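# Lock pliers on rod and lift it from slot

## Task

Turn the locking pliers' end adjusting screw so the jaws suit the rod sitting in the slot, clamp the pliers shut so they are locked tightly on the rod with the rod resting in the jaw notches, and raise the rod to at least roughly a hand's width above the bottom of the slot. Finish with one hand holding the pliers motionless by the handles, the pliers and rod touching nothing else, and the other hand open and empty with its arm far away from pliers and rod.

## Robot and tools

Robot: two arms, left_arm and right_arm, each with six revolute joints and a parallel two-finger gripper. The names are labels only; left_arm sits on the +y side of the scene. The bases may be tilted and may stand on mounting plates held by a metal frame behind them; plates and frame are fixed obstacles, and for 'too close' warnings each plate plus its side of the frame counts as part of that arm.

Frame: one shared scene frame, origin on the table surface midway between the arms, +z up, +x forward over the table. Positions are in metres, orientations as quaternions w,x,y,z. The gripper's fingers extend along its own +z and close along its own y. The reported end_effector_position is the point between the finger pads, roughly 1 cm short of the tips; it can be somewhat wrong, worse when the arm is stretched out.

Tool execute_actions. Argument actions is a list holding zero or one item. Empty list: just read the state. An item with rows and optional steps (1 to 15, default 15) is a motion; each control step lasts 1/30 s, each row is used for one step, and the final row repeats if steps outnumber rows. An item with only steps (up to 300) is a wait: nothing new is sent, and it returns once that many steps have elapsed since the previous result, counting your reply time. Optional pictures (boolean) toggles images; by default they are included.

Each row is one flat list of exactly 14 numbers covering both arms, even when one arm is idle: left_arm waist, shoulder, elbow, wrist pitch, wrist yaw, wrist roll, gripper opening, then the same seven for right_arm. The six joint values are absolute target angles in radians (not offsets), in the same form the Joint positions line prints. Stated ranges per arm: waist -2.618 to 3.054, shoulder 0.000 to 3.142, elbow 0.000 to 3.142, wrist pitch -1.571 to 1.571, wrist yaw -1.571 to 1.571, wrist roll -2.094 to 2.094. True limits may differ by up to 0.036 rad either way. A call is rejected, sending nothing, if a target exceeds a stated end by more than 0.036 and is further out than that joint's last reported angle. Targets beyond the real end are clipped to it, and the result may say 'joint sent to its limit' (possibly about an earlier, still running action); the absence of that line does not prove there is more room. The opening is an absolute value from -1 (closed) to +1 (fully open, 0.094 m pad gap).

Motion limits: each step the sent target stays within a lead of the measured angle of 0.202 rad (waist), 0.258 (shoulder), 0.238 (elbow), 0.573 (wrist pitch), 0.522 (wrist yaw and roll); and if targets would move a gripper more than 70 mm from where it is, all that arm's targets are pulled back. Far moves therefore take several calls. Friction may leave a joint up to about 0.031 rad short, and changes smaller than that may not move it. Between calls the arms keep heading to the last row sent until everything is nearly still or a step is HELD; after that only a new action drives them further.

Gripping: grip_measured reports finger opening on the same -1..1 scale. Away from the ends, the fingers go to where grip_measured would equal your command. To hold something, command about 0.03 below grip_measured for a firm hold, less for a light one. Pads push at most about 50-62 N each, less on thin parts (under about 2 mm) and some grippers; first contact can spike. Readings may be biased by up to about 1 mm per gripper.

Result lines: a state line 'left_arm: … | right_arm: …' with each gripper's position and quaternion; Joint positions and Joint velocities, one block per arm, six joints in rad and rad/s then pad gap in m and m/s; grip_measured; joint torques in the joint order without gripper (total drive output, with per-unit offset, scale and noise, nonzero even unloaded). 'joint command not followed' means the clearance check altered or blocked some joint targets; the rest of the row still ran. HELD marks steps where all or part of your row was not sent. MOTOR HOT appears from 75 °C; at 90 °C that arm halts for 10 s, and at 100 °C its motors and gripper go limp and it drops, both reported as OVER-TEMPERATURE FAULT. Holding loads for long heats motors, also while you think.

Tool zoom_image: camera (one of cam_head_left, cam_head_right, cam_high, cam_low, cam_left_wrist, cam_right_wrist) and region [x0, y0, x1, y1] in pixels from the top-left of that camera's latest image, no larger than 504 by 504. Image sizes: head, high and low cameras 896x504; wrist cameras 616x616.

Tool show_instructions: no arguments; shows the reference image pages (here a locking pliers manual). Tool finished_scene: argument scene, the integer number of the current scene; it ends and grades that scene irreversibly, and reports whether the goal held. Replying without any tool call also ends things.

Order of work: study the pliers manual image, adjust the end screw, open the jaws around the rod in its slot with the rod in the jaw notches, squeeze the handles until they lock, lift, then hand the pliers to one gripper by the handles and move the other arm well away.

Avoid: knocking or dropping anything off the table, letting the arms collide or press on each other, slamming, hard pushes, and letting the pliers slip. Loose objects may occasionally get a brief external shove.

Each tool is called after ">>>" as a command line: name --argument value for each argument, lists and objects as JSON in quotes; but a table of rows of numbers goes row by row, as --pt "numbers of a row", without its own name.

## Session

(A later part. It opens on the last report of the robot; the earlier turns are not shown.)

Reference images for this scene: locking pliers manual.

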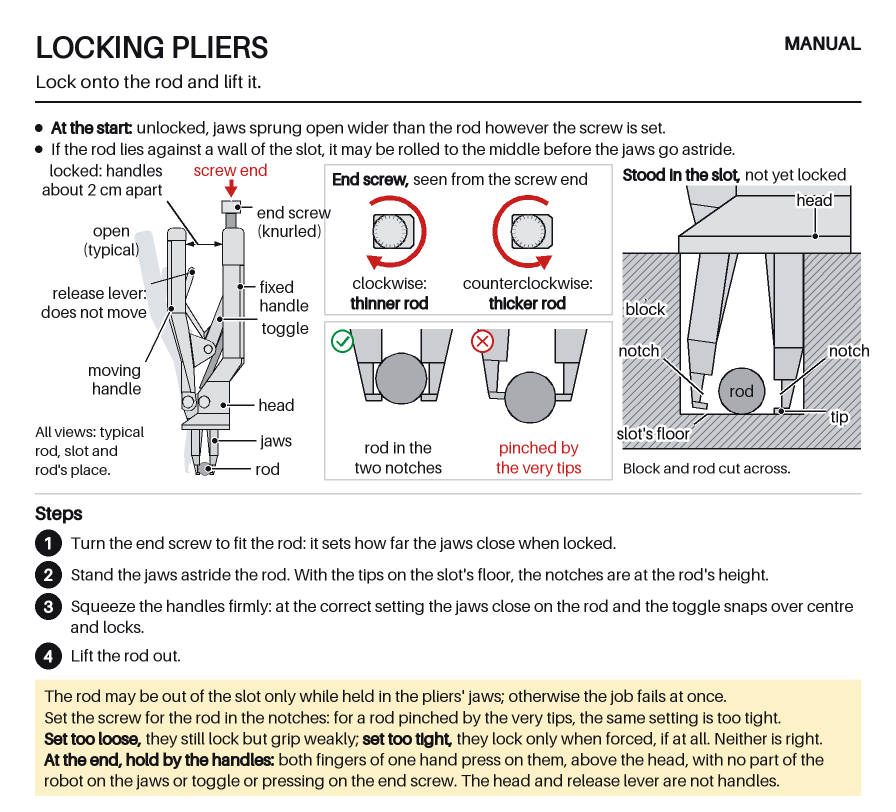

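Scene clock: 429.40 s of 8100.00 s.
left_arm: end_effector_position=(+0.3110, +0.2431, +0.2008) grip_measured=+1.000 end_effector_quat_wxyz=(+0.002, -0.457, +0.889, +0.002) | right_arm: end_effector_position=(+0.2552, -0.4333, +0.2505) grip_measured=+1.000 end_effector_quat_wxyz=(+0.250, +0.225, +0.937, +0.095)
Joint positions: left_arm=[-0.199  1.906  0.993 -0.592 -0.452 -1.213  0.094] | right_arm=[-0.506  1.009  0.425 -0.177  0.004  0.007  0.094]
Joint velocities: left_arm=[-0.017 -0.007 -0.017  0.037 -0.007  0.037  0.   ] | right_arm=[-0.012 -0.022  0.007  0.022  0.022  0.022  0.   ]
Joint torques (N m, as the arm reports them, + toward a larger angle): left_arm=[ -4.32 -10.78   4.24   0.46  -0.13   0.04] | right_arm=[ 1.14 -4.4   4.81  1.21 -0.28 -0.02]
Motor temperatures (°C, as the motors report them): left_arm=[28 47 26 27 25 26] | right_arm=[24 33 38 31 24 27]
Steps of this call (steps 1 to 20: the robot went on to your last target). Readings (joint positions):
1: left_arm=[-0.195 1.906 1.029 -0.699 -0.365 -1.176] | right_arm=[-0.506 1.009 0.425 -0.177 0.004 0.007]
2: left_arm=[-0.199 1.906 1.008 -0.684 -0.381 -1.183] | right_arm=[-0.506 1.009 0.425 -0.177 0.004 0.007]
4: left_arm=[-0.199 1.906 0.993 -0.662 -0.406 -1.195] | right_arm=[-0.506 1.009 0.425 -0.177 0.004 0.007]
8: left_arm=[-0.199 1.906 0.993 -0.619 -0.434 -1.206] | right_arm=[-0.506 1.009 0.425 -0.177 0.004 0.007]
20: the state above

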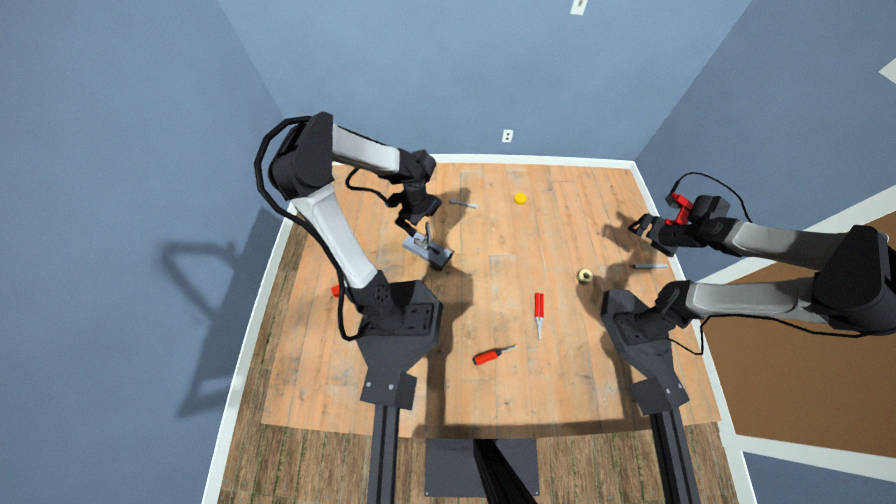

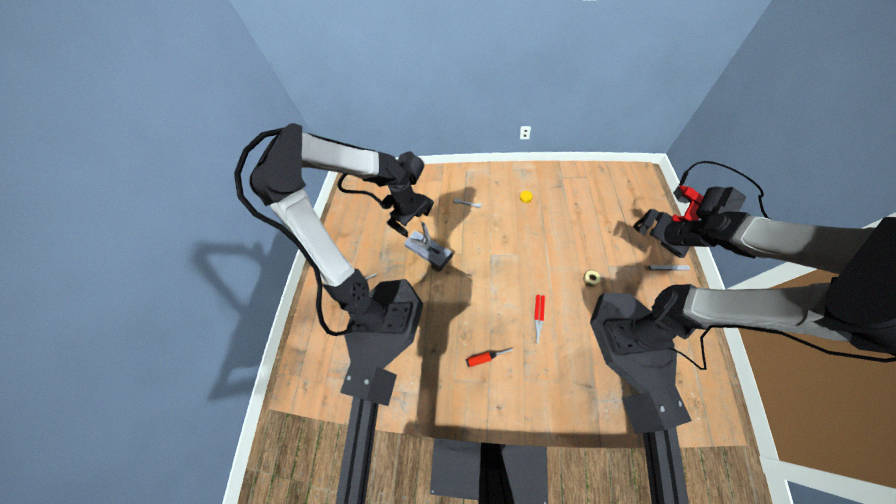

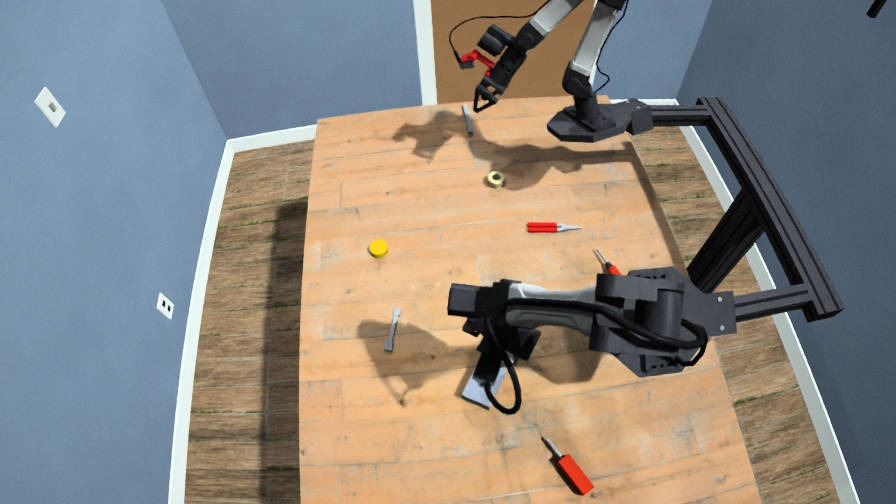

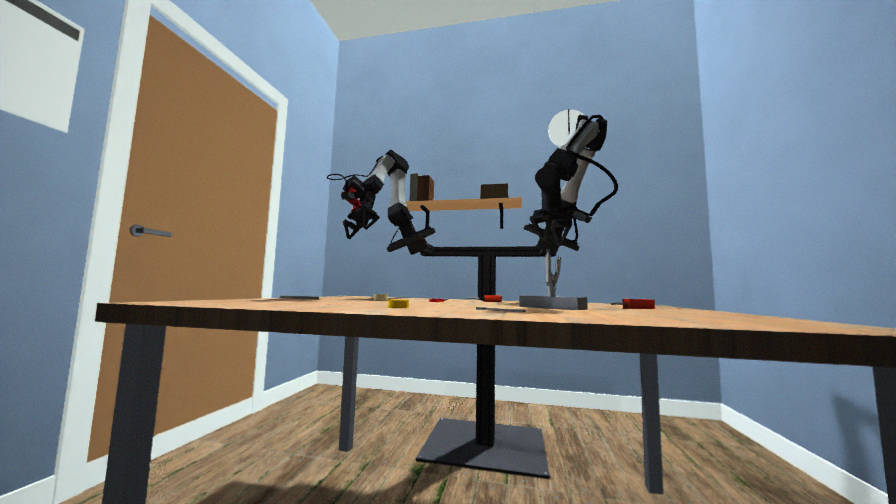

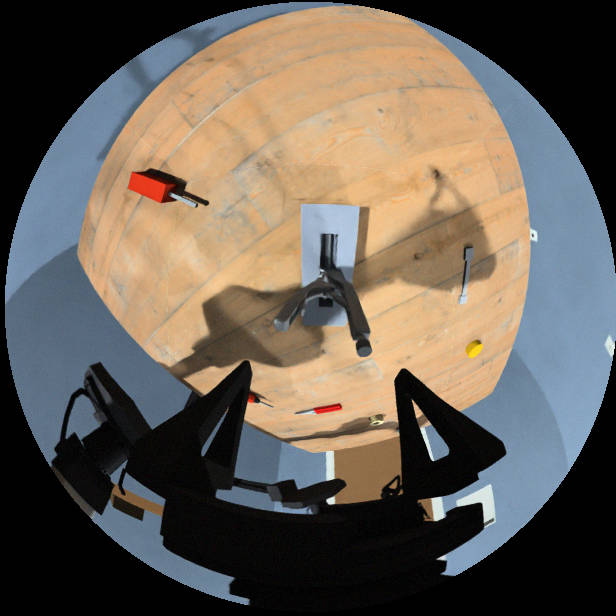

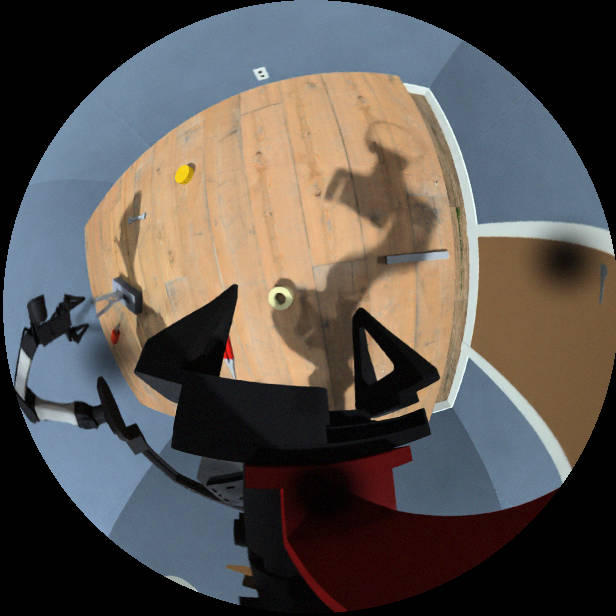

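>>> execute_actions --actions '[{"rows":[[-0.185,1.92,0.98,-0.55,-0.45,-1.2,1,-0.5,1,0.4,-0.2,0,0,1],[-0.182,1.925,0.978,-0.52,-0.45,-1.19,1,-0.5,1,0.4,-0.2,0,0,1],[-0.177,1.935,0.974,-0.5,-0.445,-1.18,1,-0.5,1,0.4,-0.2,0,0,1],[-0.171,1.947,0.97,-0.48,-0.44,-1.172,1,-0.5,1,0.4,-0.2,0,0,1],[-0.164,1.959,0.966,-0.46,-0.44,-1.164,1,-0.5,1,0.4,-0.2,0,0,1],[-0.157,1.971,0.962,-0.44,-0.44,-1.156,1,-0.5,1,0.4,-0.2,0,0,1],[-0.15,1.983,0.958,-0.42,-0.44,-1.148,1,-0.5,1,0.4,-0.2,0,0,1],[-0.143,1.995,0.954,-0.4,-0.44,-1.14,1,-0.5,1,0.4,-0.2,0,0,1],[-0.136,2.007,0.95,-0.38,-0.44,-1.132,1,-0.5,1,0.4,-0.2,0,0,1],[-0.129,2.019,0.946,-0.36,-0.44,-1.124,1,-0.5,1,0.4,-0.2,0,0,1],[-0.122,2.031,0.942,-0.345,-0.44,-1.116,1,-0.5,1,0.4,-0.2,0,0,1],[-0.116,2.043,0.938,-0.335,-0.44,-1.112,1,-0.5,1,0.4,-0.2,0,0,1],[-0.11,2.054,0.934,-0.332,-0.44,-1.112,1,-0.5,1,0.4,-0.2,0,0,1],[-0.105,2.064,0.93,-0.332,-0.44,-1.112,1,-0.5,1,0.4,-0.2,0,0,1],[-0.1,2.072,0.927,-0.332,-0.44,-1.112,1,-0.5,1,0.4,-0.2,0,0,1]],"steps":15}]' --pictures false

>>> execute_actions --actions '[{"rows":[[-0.1,2.072,0.927,-0.332,-0.44,-1.112,1,-0.5,1,0.4,-0.2,0,0,1],[-0.1,2.072,0.927,-0.332,-0.44,-1.112,1,-0.5,1,0.4,-0.2,0,0,1],[-0.1,2.072,0.927,-0.332,-0.44,-1.112,1,-0.5,1,0.4,-0.2,0,0,1],[-0.1,2.072,0.927,-0.332,-0.44,-1.112,1,-0.5,1,0.4,-0.2,0,0,1],[-0.1,2.072,0.927,-0.332,-0.44,-1.112,0.9,-0.5,1,0.4,-0.2,0,0,1],[-0.1,2.072,0.927,-0.332,-0.44,-1.112,0.82,-0.5,1,0.4,-0.2,0,0,1]],"steps":15}]'

Scene clock: 442.33 s of 8100.00 s.
left_arm: end_effector_position=(+0.3141, +0.2455, +0.1495) grip_measured=+1.000 end_effector_quat_wxyz=(+0.005, -0.460, +0.888, +0.003) | right_arm: end_effector_position=(+0.2552, -0.4333, +0.2505) grip_measured=+1.000 end_effector_quat_wxyz=(+0.250, +0.225, +0.937, +0.095)
Joint positions: left_arm=[-0.123  2.039  0.954 -0.377 -0.452 -1.133  0.094] | right_arm=[-0.506  1.009  0.425 -0.177  0.004  0.007  0.094]
Joint velocities: left_arm=[ 0.149  0.3   -0.12   0.242  0.022  0.081  0.   ] | right_arm=[ 0.012  0.007 -0.007 -0.022  0.007 -0.037  0.   ]
Joint torques (N m, as the arm reports them, + toward a larger angle): left_arm=[-3.25 -9.65  2.51  0.45  0.04  0.16] | right_arm=[ 1.4  -4.29  4.77  1.18 -0.26 -0.03]
Motor temperatures (°C, as the motors report them): left_arm=[28 46 26 27 25 26] | right_arm=[24 33 38 31 24 27]
Steps of this call (steps 1 to 15: the robot went on to your last target; steps 16 to 373: nothing new was sent; steps 374 to 388: all 15 steps of this action). Readings (joint positions):
374: left_arm=[-0.199 1.906 0.993 -0.588 -0.453 -1.212] | right_arm=[-0.506 1.009 0.425 -0.177 0.004 0.007]
375: left_arm=[-0.199 1.906 0.993 -0.580 -0.453 -1.210] | right_arm=[-0.506 1.009 0.425 -0.177 0.004 0.007]
377: left_arm=[-0.197 1.910 0.993 -0.553 -0.453 -1.201] | right_arm=[-0.506 1.009 0.425 -0.177 0.004 0.007]
381: left_arm=[-0.173 1.950 0.988 -0.480 -0.452 -1.175] | right_arm=[-0.506 1.009 0.425 -0.177 0.004 0.007]
388: the state above

Scene clock: 442.83 s of 8100.00 s.
left_arm: end_effector_position=(+0.3115, +0.2457, +0.1413) grip_measured=+0.822 end_effector_quat_wxyz=(+0.004, -0.458, +0.889, +0.004) | right_arm: end_effector_position=(+0.2552, -0.4333, +0.2505) grip_measured=+1.000 end_effector_quat_wxyz=(+0.250, +0.225, +0.937, +0.095)
Joint positions: left_arm=[-0.113  2.06   0.943 -0.344 -0.451 -1.119  0.086] | right_arm=[-0.506  1.009  0.425 -0.177  0.004  0.007  0.094]
Joint velocities: left_arm=[ 0.002  0.002  0.012  0.051  0.051 -0.051 -0.   ] | right_arm=[-0.002 -0.012 -0.017  0.037  0.037  0.037  0.   ]
Joint torques (N m, as the arm reports them, + toward a larger angle): left_arm=[-3.23 -9.8   2.68  0.45  0.04  0.16] | right_arm=[ 1.22 -4.33  4.7   1.18 -0.25 -0.01]
Motor temperatures (°C, as the motors report them): left_arm=[28 45 26 27 25 26] | right_arm=[24 33 38 31 24 27]
Steps of this call (steps 1 to 15: all 15 steps of this action). Readings (joint positions):
1: left_arm=[-0.118 2.049 0.950 -0.370 -0.452 -1.130] | right_arm=[-0.506 1.009 0.425 -0.177 0.004 0.007]
2: left_arm=[-0.115 2.055 0.947 -0.366 -0.452 -1.128] | right_arm=[-0.506 1.009 0.425 -0.177 0.004 0.007]
4: left_arm=[-0.113 2.060 0.943 -0.361 -0.451 -1.125] | right_arm=[-0.506 1.009 0.425 -0.177 0.004 0.007]
8: left_arm=[-0.113 2.060 0.943 -0.350 -0.451 -1.121] | right_arm=[-0.506 1.009 0.425 -0.177 0.004 0.007]
15: the state above

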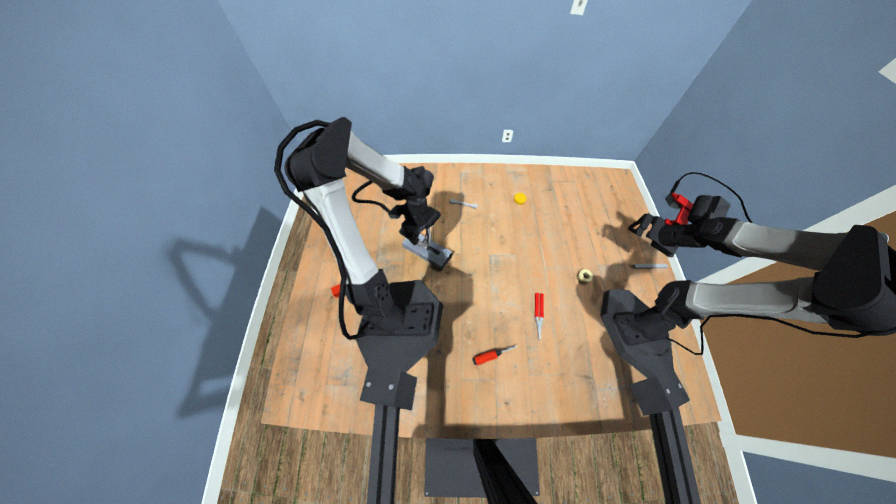

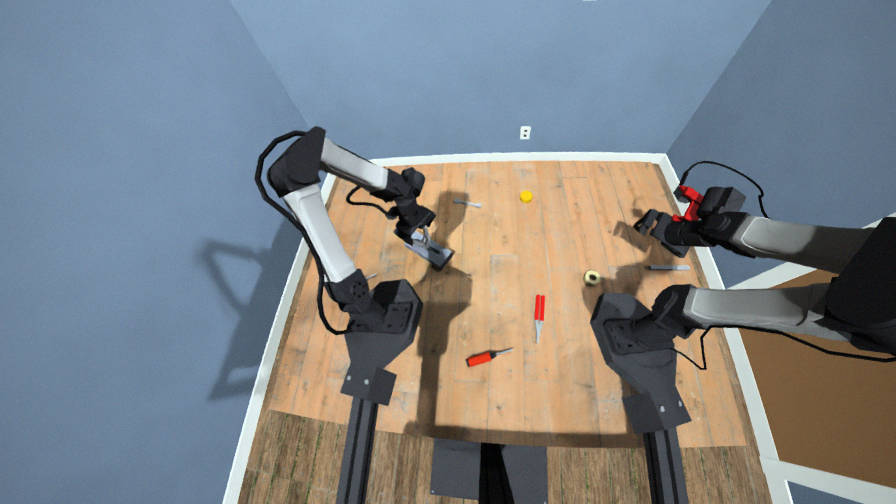

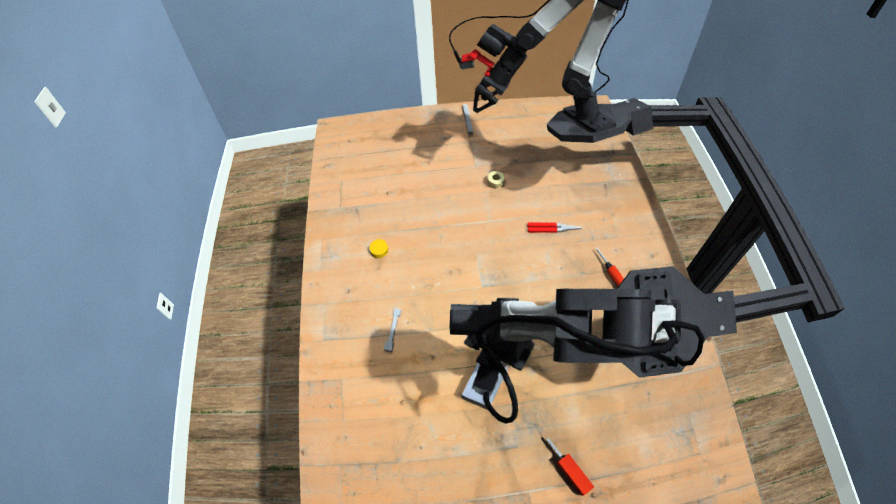

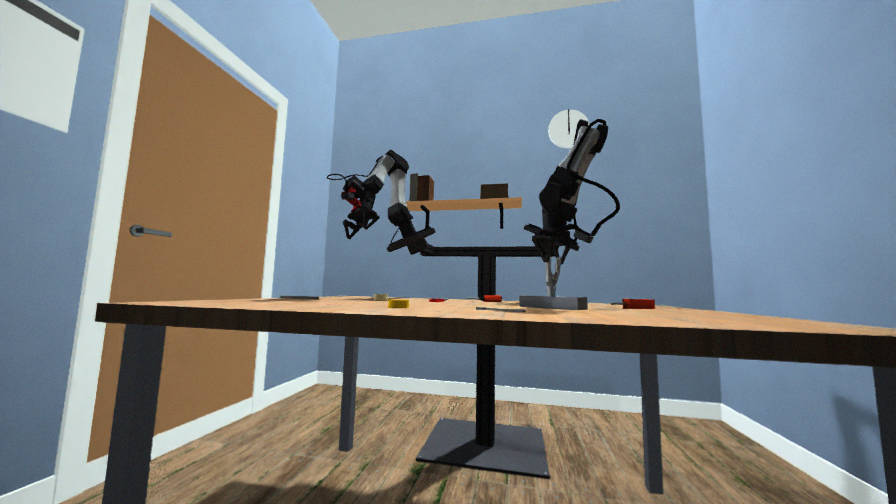

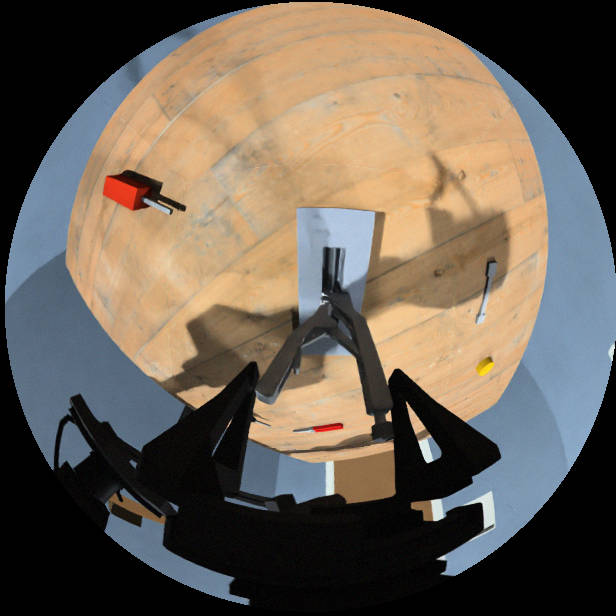

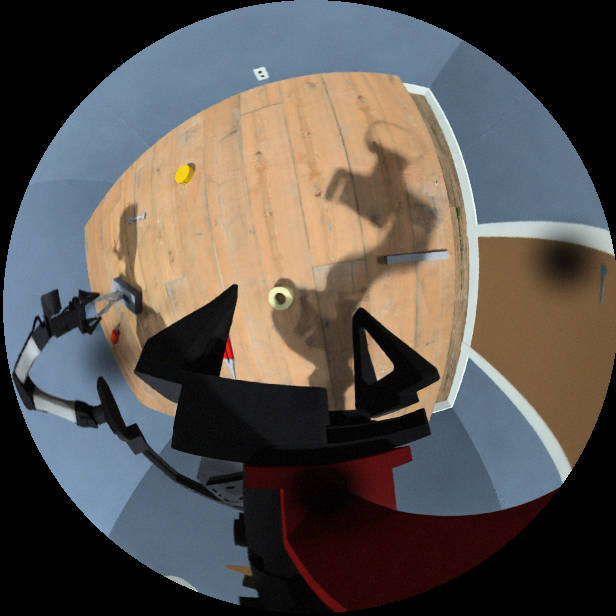

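>>> execute_actions --actions '[{"rows":[[-0.1,2.072,0.94,-0.332,-0.44,-1.112,0.76,-0.5,1,0.4,-0.2,0,0,1],[-0.1,2.072,0.94,-0.332,-0.44,-1.112,0.7,-0.5,1,0.4,-0.2,0,0,1],[-0.1,2.072,0.94,-0.332,-0.44,-1.112,0.66,-0.5,1,0.4,-0.2,0,0,1],[-0.1,2.072,0.94,-0.332,-0.44,-1.112,0.63,-0.5,1,0.4,-0.2,0,0,1],[-0.1,2.072,0.94,-0.332,-0.44,-1.112,0.6,-0.5,1,0.4,-0.2,0,0,1],[-0.1,2.072,0.94,-0.332,-0.44,-1.112,0.58,-0.5,1,0.4,-0.2,0,0,1],[-0.1,2.072,0.94,-0.332,-0.44,-1.112,0.56,-0.5,1,0.4,-0.2,0,0,1],[-0.1,2.072,0.94,-0.332,-0.44,-1.112,0.54,-0.5,1,0.4,-0.2,0,0,1],[-0.1,2.072,0.94,-0.332,-0.44,-1.112,0.52,-0.5,1,0.4,-0.2,0,0,1],[-0.1,2.072,0.94,-0.332,-0.44,-1.112,0.5,-0.5,1,0.4,-0.2,0,0,1],[-0.1,2.072,0.94,-0.332,-0.44,-1.112,0.48,-0.5,1,0.4,-0.2,0,0,1],[-0.1,2.072,0.94,-0.332,-0.44,-1.112,0.46,-0.5,1,0.4,-0.2,0,0,1]],"steps":15}]'

>>> zoom_image --camera "cam_left_wrist" --region '[230, 230, 430, 450]'

Scene clock: 455.80 s of 8100.00 s.
left_arm: end_effector_position=(+0.3125, +0.2458, +0.1419) grip_measured=+0.478 end_effector_quat_wxyz=(+0.006, -0.459, +0.889, +0.003) | right_arm: end_effector_position=(+0.2552, -0.4333, +0.2505) grip_measured=+1.000 end_effector_quat_wxyz=(+0.250, +0.225, +0.937, +0.095)
Joint positions: left_arm=[-0.113  2.058  0.943 -0.342 -0.451 -1.118  0.069] | right_arm=[-0.506  1.009  0.425 -0.177  0.004  0.007  0.094]
Joint velocities: left_arm=[-0.002  0.007  0.002 -0.007  0.007 -0.022  0.   ] | right_arm=[ 0.007 -0.012  0.002 -0.007  0.022 -0.007  0.   ]
Joint torques (N m, as the arm reports them, + toward a larger angle): left_arm=[-3.38 -9.57  3.9   0.49  0.04  0.16] | right_arm=[ 1.47 -4.29  4.87  1.15 -0.23 -0.06]
Motor temperatures (°C, as the motors report them): left_arm=[28 44 26 26 25 26] | right_arm=[24 33 37 31 24 27]
Steps of this call (steps 1 to 15: the robot went on to your last target; steps 16 to 374: nothing new was sent; steps 375 to 389: all 15 steps of this action). Readings (joint positions):
375: left_arm=[-0.113 2.060 0.943 -0.342 -0.451 -1.118] | right_arm=[-0.506 1.009 0.425 -0.177 0.004 0.007]
376: left_arm=[-0.113 2.060 0.943 -0.342 -0.451 -1.118] | right_arm=[-0.506 1.009 0.425 -0.177 0.004 0.007]
378: left_arm=[-0.113 2.060 0.943 -0.342 -0.451 -1.118] | right_arm=[-0.506 1.009 0.425 -0.177 0.004 0.007]
382: left_arm=[-0.113 2.060 0.943 -0.341 -0.450 -1.118] | right_arm=[-0.506 1.009 0.425 -0.177 0.004 0.007]
389: the state above

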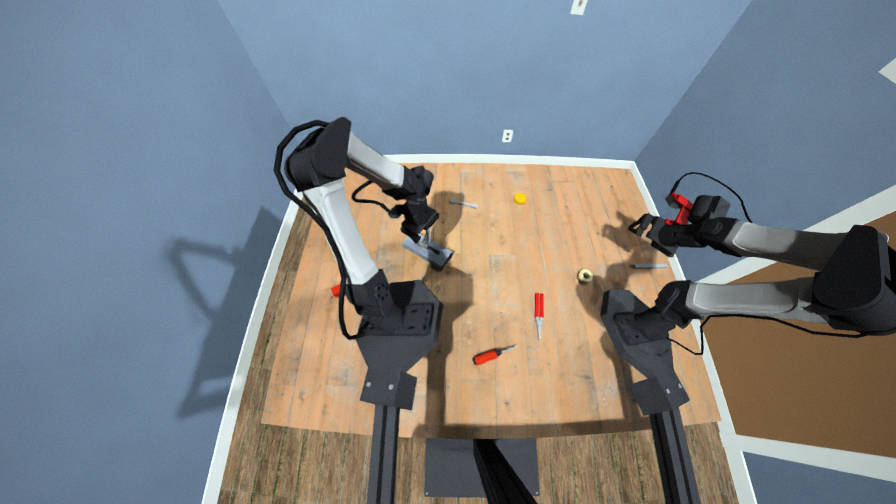

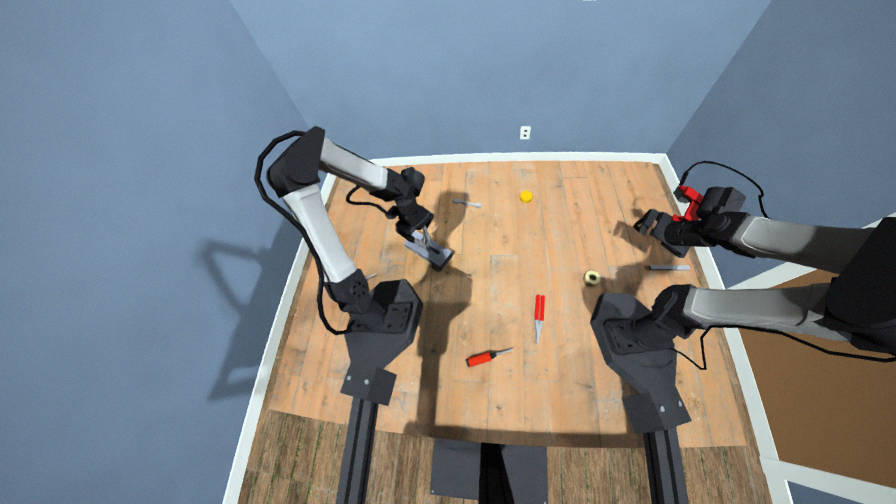

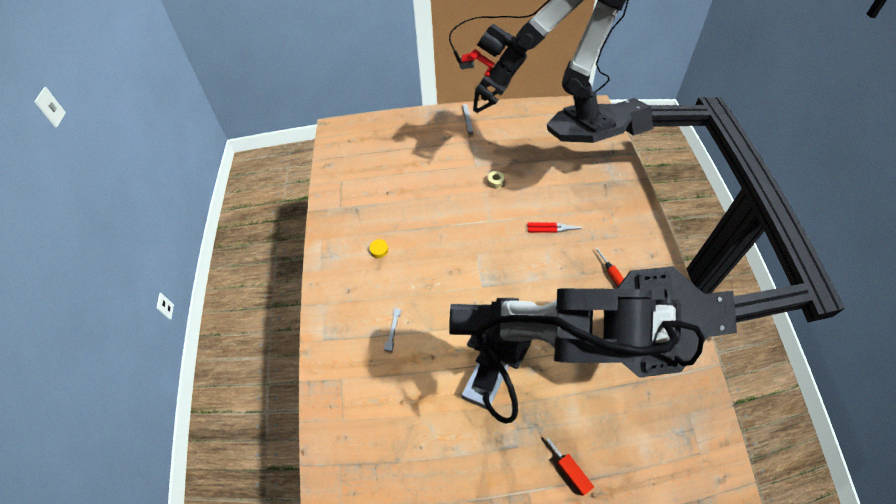

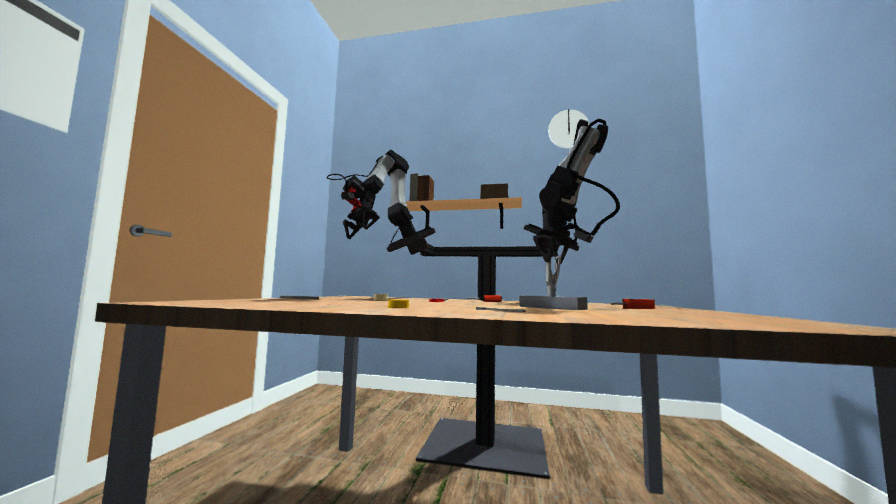

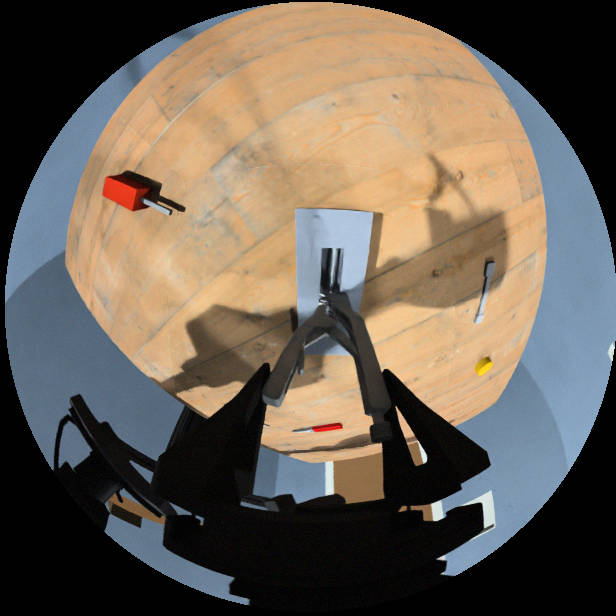

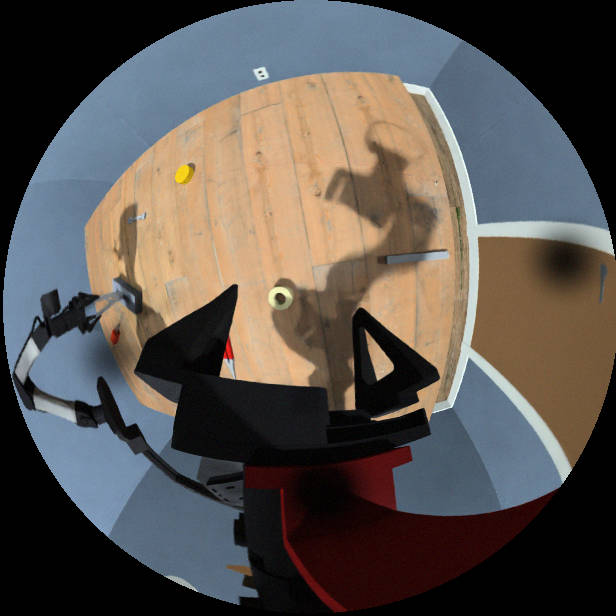

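Region (230, 230, 430, 450) of cam_left_wrist's 616x616 image, scaled by 2.291, with more detail than that image has; it fills the left 458 columns of this view, and the rest is white.

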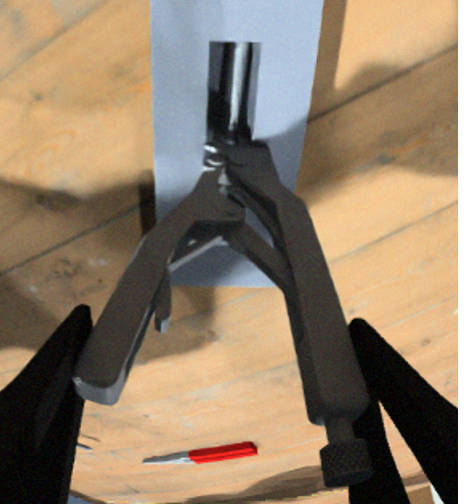

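>>> execute_actions --actions '[{"rows":[[-0.11,2.06,0.94,-0.34,-0.45,-1.12,0.52,-0.5,1,0.4,-0.2,0,0,1],[-0.11,2.06,0.94,-0.34,-0.45,-1.12,0.58,-0.5,1,0.4,-0.2,0,0,1],[-0.11,2.06,0.94,-0.34,-0.45,-1.12,0.64,-0.5,1,0.4,-0.2,0,0,1],[-0.11,2.06,0.94,-0.35,-0.45,-1.12,0.72,-0.5,1,0.4,-0.2,0,0,1],[-0.12,2.045,0.955,-0.39,-0.45,-1.13,0.82,-0.5,1,0.4,-0.2,0,0,1],[-0.13,2.035,0.965,-0.43,-0.45,-1.14,0.92,-0.5,1,0.4,-0.2,0,0,1],[-0.14,2.02,0.97,-0.46,-0.45,-1.15,1,-0.5,1,0.4,-0.2,0,0,1],[-0.15,2.0,0.976,-0.49,-0.45,-1.16,1,-0.5,1,0.4,-0.2,0,0,1],[-0.16,1.98,0.982,-0.52,-0.45,-1.17,1,-0.5,1,0.4,-0.2,0,0,1],[-0.17,1.96,0.99,-0.55,-0.45,-1.18,1,-0.5,1,0.4,-0.2,0,0,1],[-0.18,1.945,1.0,-0.58,-0.45,-1.18,1,-0.5,1,0.4,-0.2,0,0,1],[-0.19,1.935,1.02,-0.61,-0.45,-1.18,1,-0.5,1,0.4,-0.2,0,0,1],[-0.2,1.935,1.045,-0.63,-0.45,-1.1,1,-0.5,1,0.4,-0.2,0,0,1],[-0.21,1.945,1.07,-0.645,-0.45,-1.0,0.8,-0.5,1,0.4,-0.2,0,0,1],[-0.215,1.96,1.095,-0.65,-0.45,-0.9,0.6,-0.5,1,0.4,-0.2,0,0,1]],"steps":15}]' --pictures false

>>> execute_actions --actions '[{"rows":[[-0.22,1.98,1.115,-0.65,-0.455,-0.6,0.4,-0.5,1,0.4,-0.2,0,0,1],[-0.22,1.993,1.127,-0.65,-0.455,-0.2,0.2,-0.5,1,0.4,-0.2,0,0,1],[-0.22,2.003,1.132,-0.65,-0.455,0.35,-0.4,-0.5,1,0.4,-0.2,0,0,1]],"steps":15}]' --pictures false

>>> execute_actions --actions '[{"steps":20}]'

Scene clock: 483.10 s of 8100.00 s.
left_arm: end_effector_position=(+0.3272, +0.2389, +0.1966) grip_measured=+0.721 end_effector_quat_wxyz=(+0.010, -0.409, +0.913, -0.006) | right_arm: end_effector_position=(+0.2552, -0.4333, +0.2505) grip_measured=+1.000 end_effector_quat_wxyz=(+0.250, +0.225, +0.937, +0.095)
Joint positions: left_arm=[-0.193  1.947  1.039 -0.567 -0.451 -1.088  0.081] | right_arm=[-0.506  1.009  0.425 -0.177  0.004  0.007  0.094]
Joint velocities: left_arm=[-0.266  0.002  0.789 -0.491  0.051  1.238 -0.238] | right_arm=[-0.007  0.012 -0.012 -0.037  0.007 -0.007  0.   ]
Joint torques (N m, as the arm reports them, + toward a larger angle): left_arm=[-4.71 -9.64  5.97  0.37 -0.03  0.13] | right_arm=[ 1.38 -4.46  4.76  1.21 -0.23  0.02]
Motor temperatures (°C, as the motors report them): left_arm=[28 42 26 26 24 26] | right_arm=[24 33 37 31 24 27]
Steps of this call (steps 1 to 15: the robot went on to your last target; steps 16 to 804: nothing new was sent; steps 805 to 819: all 15 steps of this action). Readings (joint positions):
805: left_arm=[-0.113 2.057 0.943 -0.342 -0.451 -1.118] | right_arm=[-0.506 1.009 0.425 -0.177 0.004 0.007]
806: left_arm=[-0.113 2.057 0.943 -0.342 -0.451 -1.118] | right_arm=[-0.506 1.009 0.425 -0.177 0.004 0.007]
808: left_arm=[-0.113 2.057 0.943 -0.344 -0.451 -1.118] | right_arm=[-0.506 1.009 0.425 -0.177 0.004 0.007]
812: left_arm=[-0.120 2.041 0.948 -0.394 -0.451 -1.130] | right_arm=[-0.506 1.009 0.425 -0.177 0.004 0.007]
819: the state above

Scene clock: 483.60 s of 8100.00 s.
left_arm: end_effector_position=(+0.3400, +0.2301, +0.2037) grip_measured=-0.398 end_effector_quat_wxyz=(+0.009, +0.230, +0.973, +0.001) | right_arm: end_effector_position=(+0.2552, -0.4333, +0.2505) grip_measured=+1.000 end_effector_quat_wxyz=(+0.250, +0.225, +0.937, +0.095)
Joint positions: left_arm=[-0.215  1.986  1.125 -0.631 -0.451  0.191  0.028] | right_arm=[-0.506  1.009  0.425 -0.177  0.004  0.007  0.094]
Joint velocities: left_arm=[ 0.002  0.002  0.002 -0.051 -0.007  1.033 -0.001] | right_arm=[ 0.002  0.007 -0.017 -0.051  0.007 -0.022  0.   ]
Joint torques (N m, as the arm reports them, + toward a larger angle): left_arm=[-4.89 -9.73  6.18  0.29 -0.02  0.12] | right_arm=[ 1.41 -4.23  5.    1.19 -0.22 -0.1 ]
Motor temperatures (°C, as the motors report them): left_arm=[28 42 26 26 24 26] | right_arm=[24 33 37 31 24 27]
Steps of this call (steps 1 to 15: all 15 steps of this action). Readings (joint positions):
1: left_arm=[-0.201 1.949 1.065 -0.580 -0.451 -1.008] | right_arm=[-0.506 1.009 0.425 -0.177 0.004 0.007]
2: left_arm=[-0.208 1.953 1.088 -0.588 -0.451 -0.910] | right_arm=[-0.506 1.009 0.425 -0.177 0.004 0.007]
4: left_arm=[-0.214 1.965 1.118 -0.594 -0.451 -0.713] | right_arm=[-0.506 1.009 0.425 -0.177 0.004 0.007]
8: left_arm=[-0.215 1.981 1.125 -0.613 -0.451 -0.319] | right_arm=[-0.506 1.009 0.425 -0.177 0.004 0.007]
15: the state above

Scene clock: 484.27 s of 8100.00 s.
left_arm: end_effector_position=(+0.3393, +0.2303, +0.2037) grip_measured=-0.398 end_effector_quat_wxyz=(+0.007, +0.303, +0.953, +0.002) | right_arm: end_effector_position=(+0.2552, -0.4333, +0.2505) grip_measured=+1.000 end_effector_quat_wxyz=(+0.250, +0.225, +0.937, +0.095)
Joint positions: left_arm=[-0.215  1.986  1.125 -0.635 -0.451  0.342  0.028] | right_arm=[-0.506  1.009  0.425 -0.177  0.004  0.007  0.094]
Joint velocities: left_arm=[-0.007  0.007 -0.022 -0.037 -0.037 -0.022 -0.001] | right_arm=[-0.007 -0.012 -0.017 -0.037 -0.022  0.037  0.   ]
Joint torques (N m, as the arm reports them, + toward a larger angle): left_arm=[-4.88 -9.76  6.2   0.27 -0.01  0.15] | right_arm=[ 1.33 -4.44  4.63  1.17 -0.24 -0.04]
Motor temperatures (°C, as the motors report them): left_arm=[28 42 26 26 24 26] | right_arm=[24 33 37 31 24 27]
Steps of this call (steps 1 to 20: the robot went on to your last target). Readings (joint positions):
1: left_arm=[-0.215 1.986 1.125 -0.632 -0.451 0.222] | right_arm=[-0.506 1.009 0.425 -0.177 0.004 0.007]
2: left_arm=[-0.215 1.986 1.125 -0.632 -0.451 0.246] | right_arm=[-0.506 1.009 0.425 -0.177 0.004 0.007]
4: left_arm=[-0.215 1.986 1.125 -0.633 -0.451 0.282] | right_arm=[-0.506 1.009 0.425 -0.177 0.004 0.007]
8: left_arm=[-0.215 1.986 1.125 -0.634 -0.451 0.318] | right_arm=[-0.506 1.009 0.425 -0.177 0.004 0.007]
20: the state above

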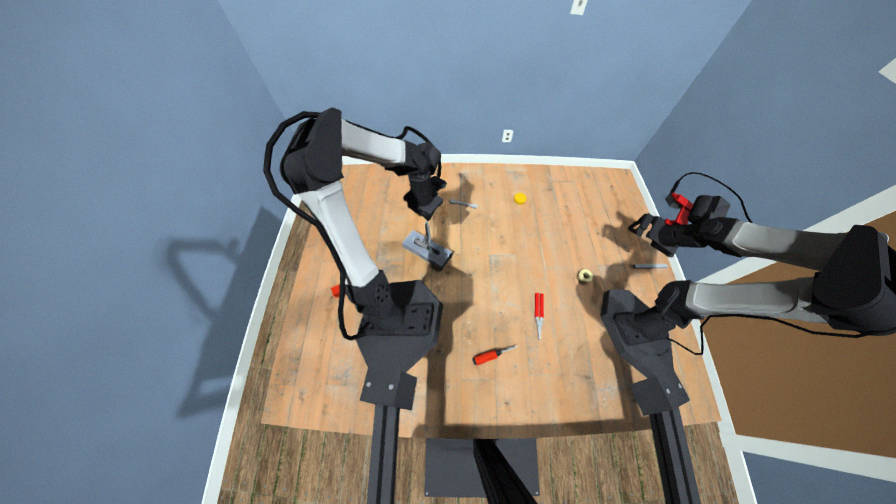

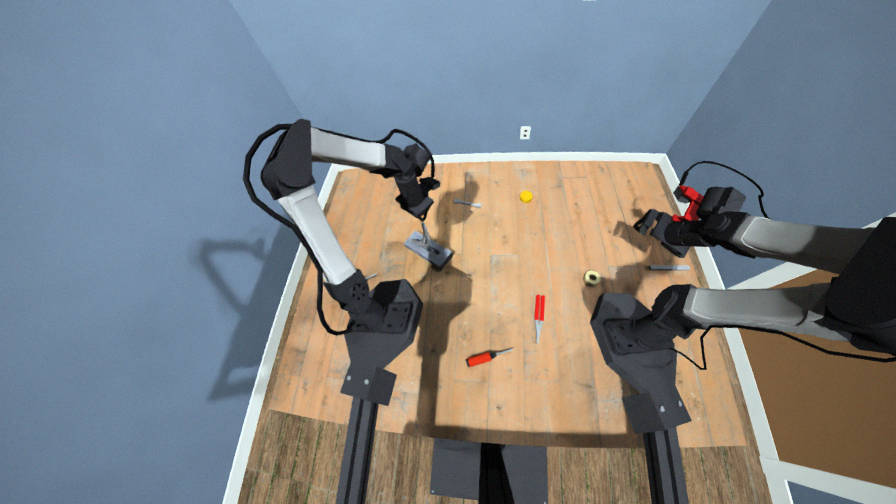

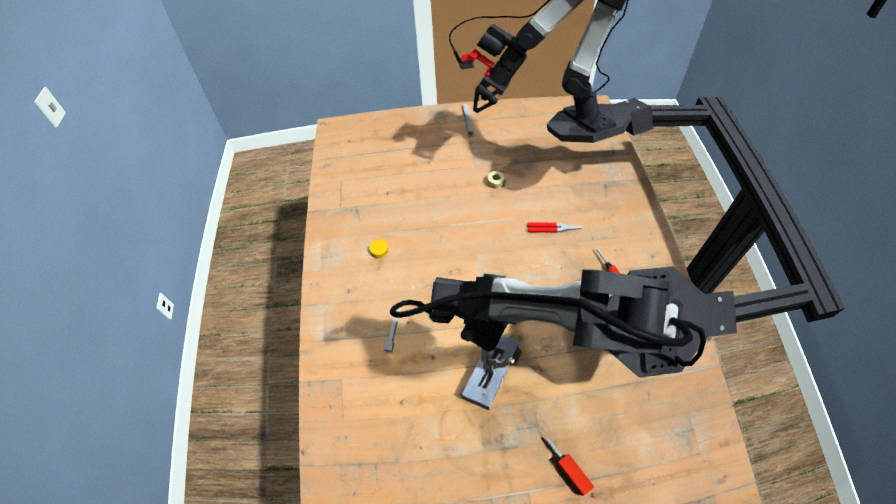

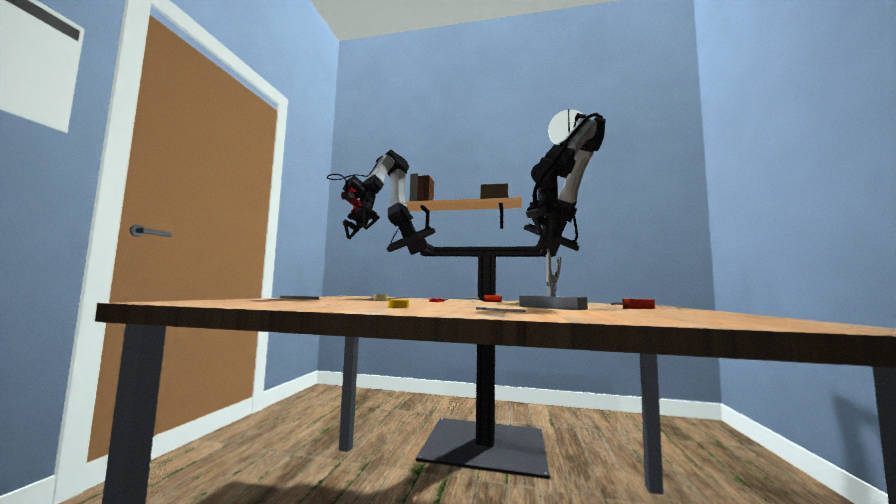

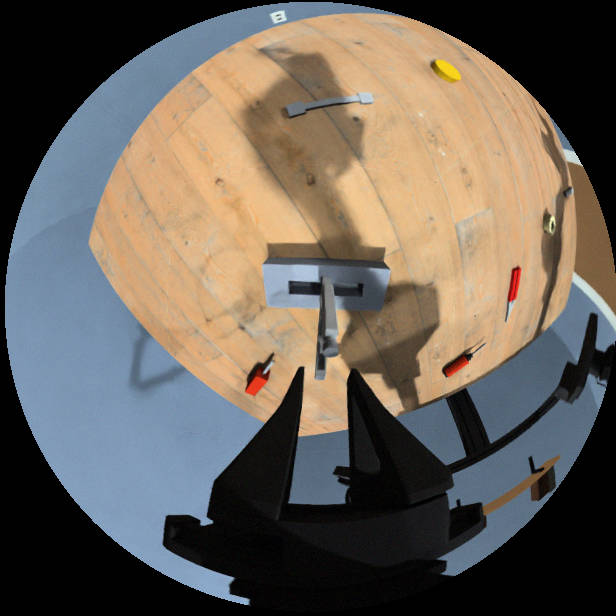

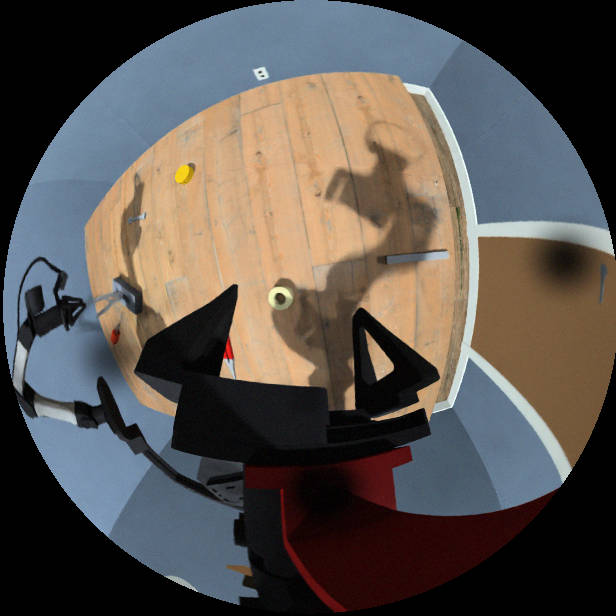

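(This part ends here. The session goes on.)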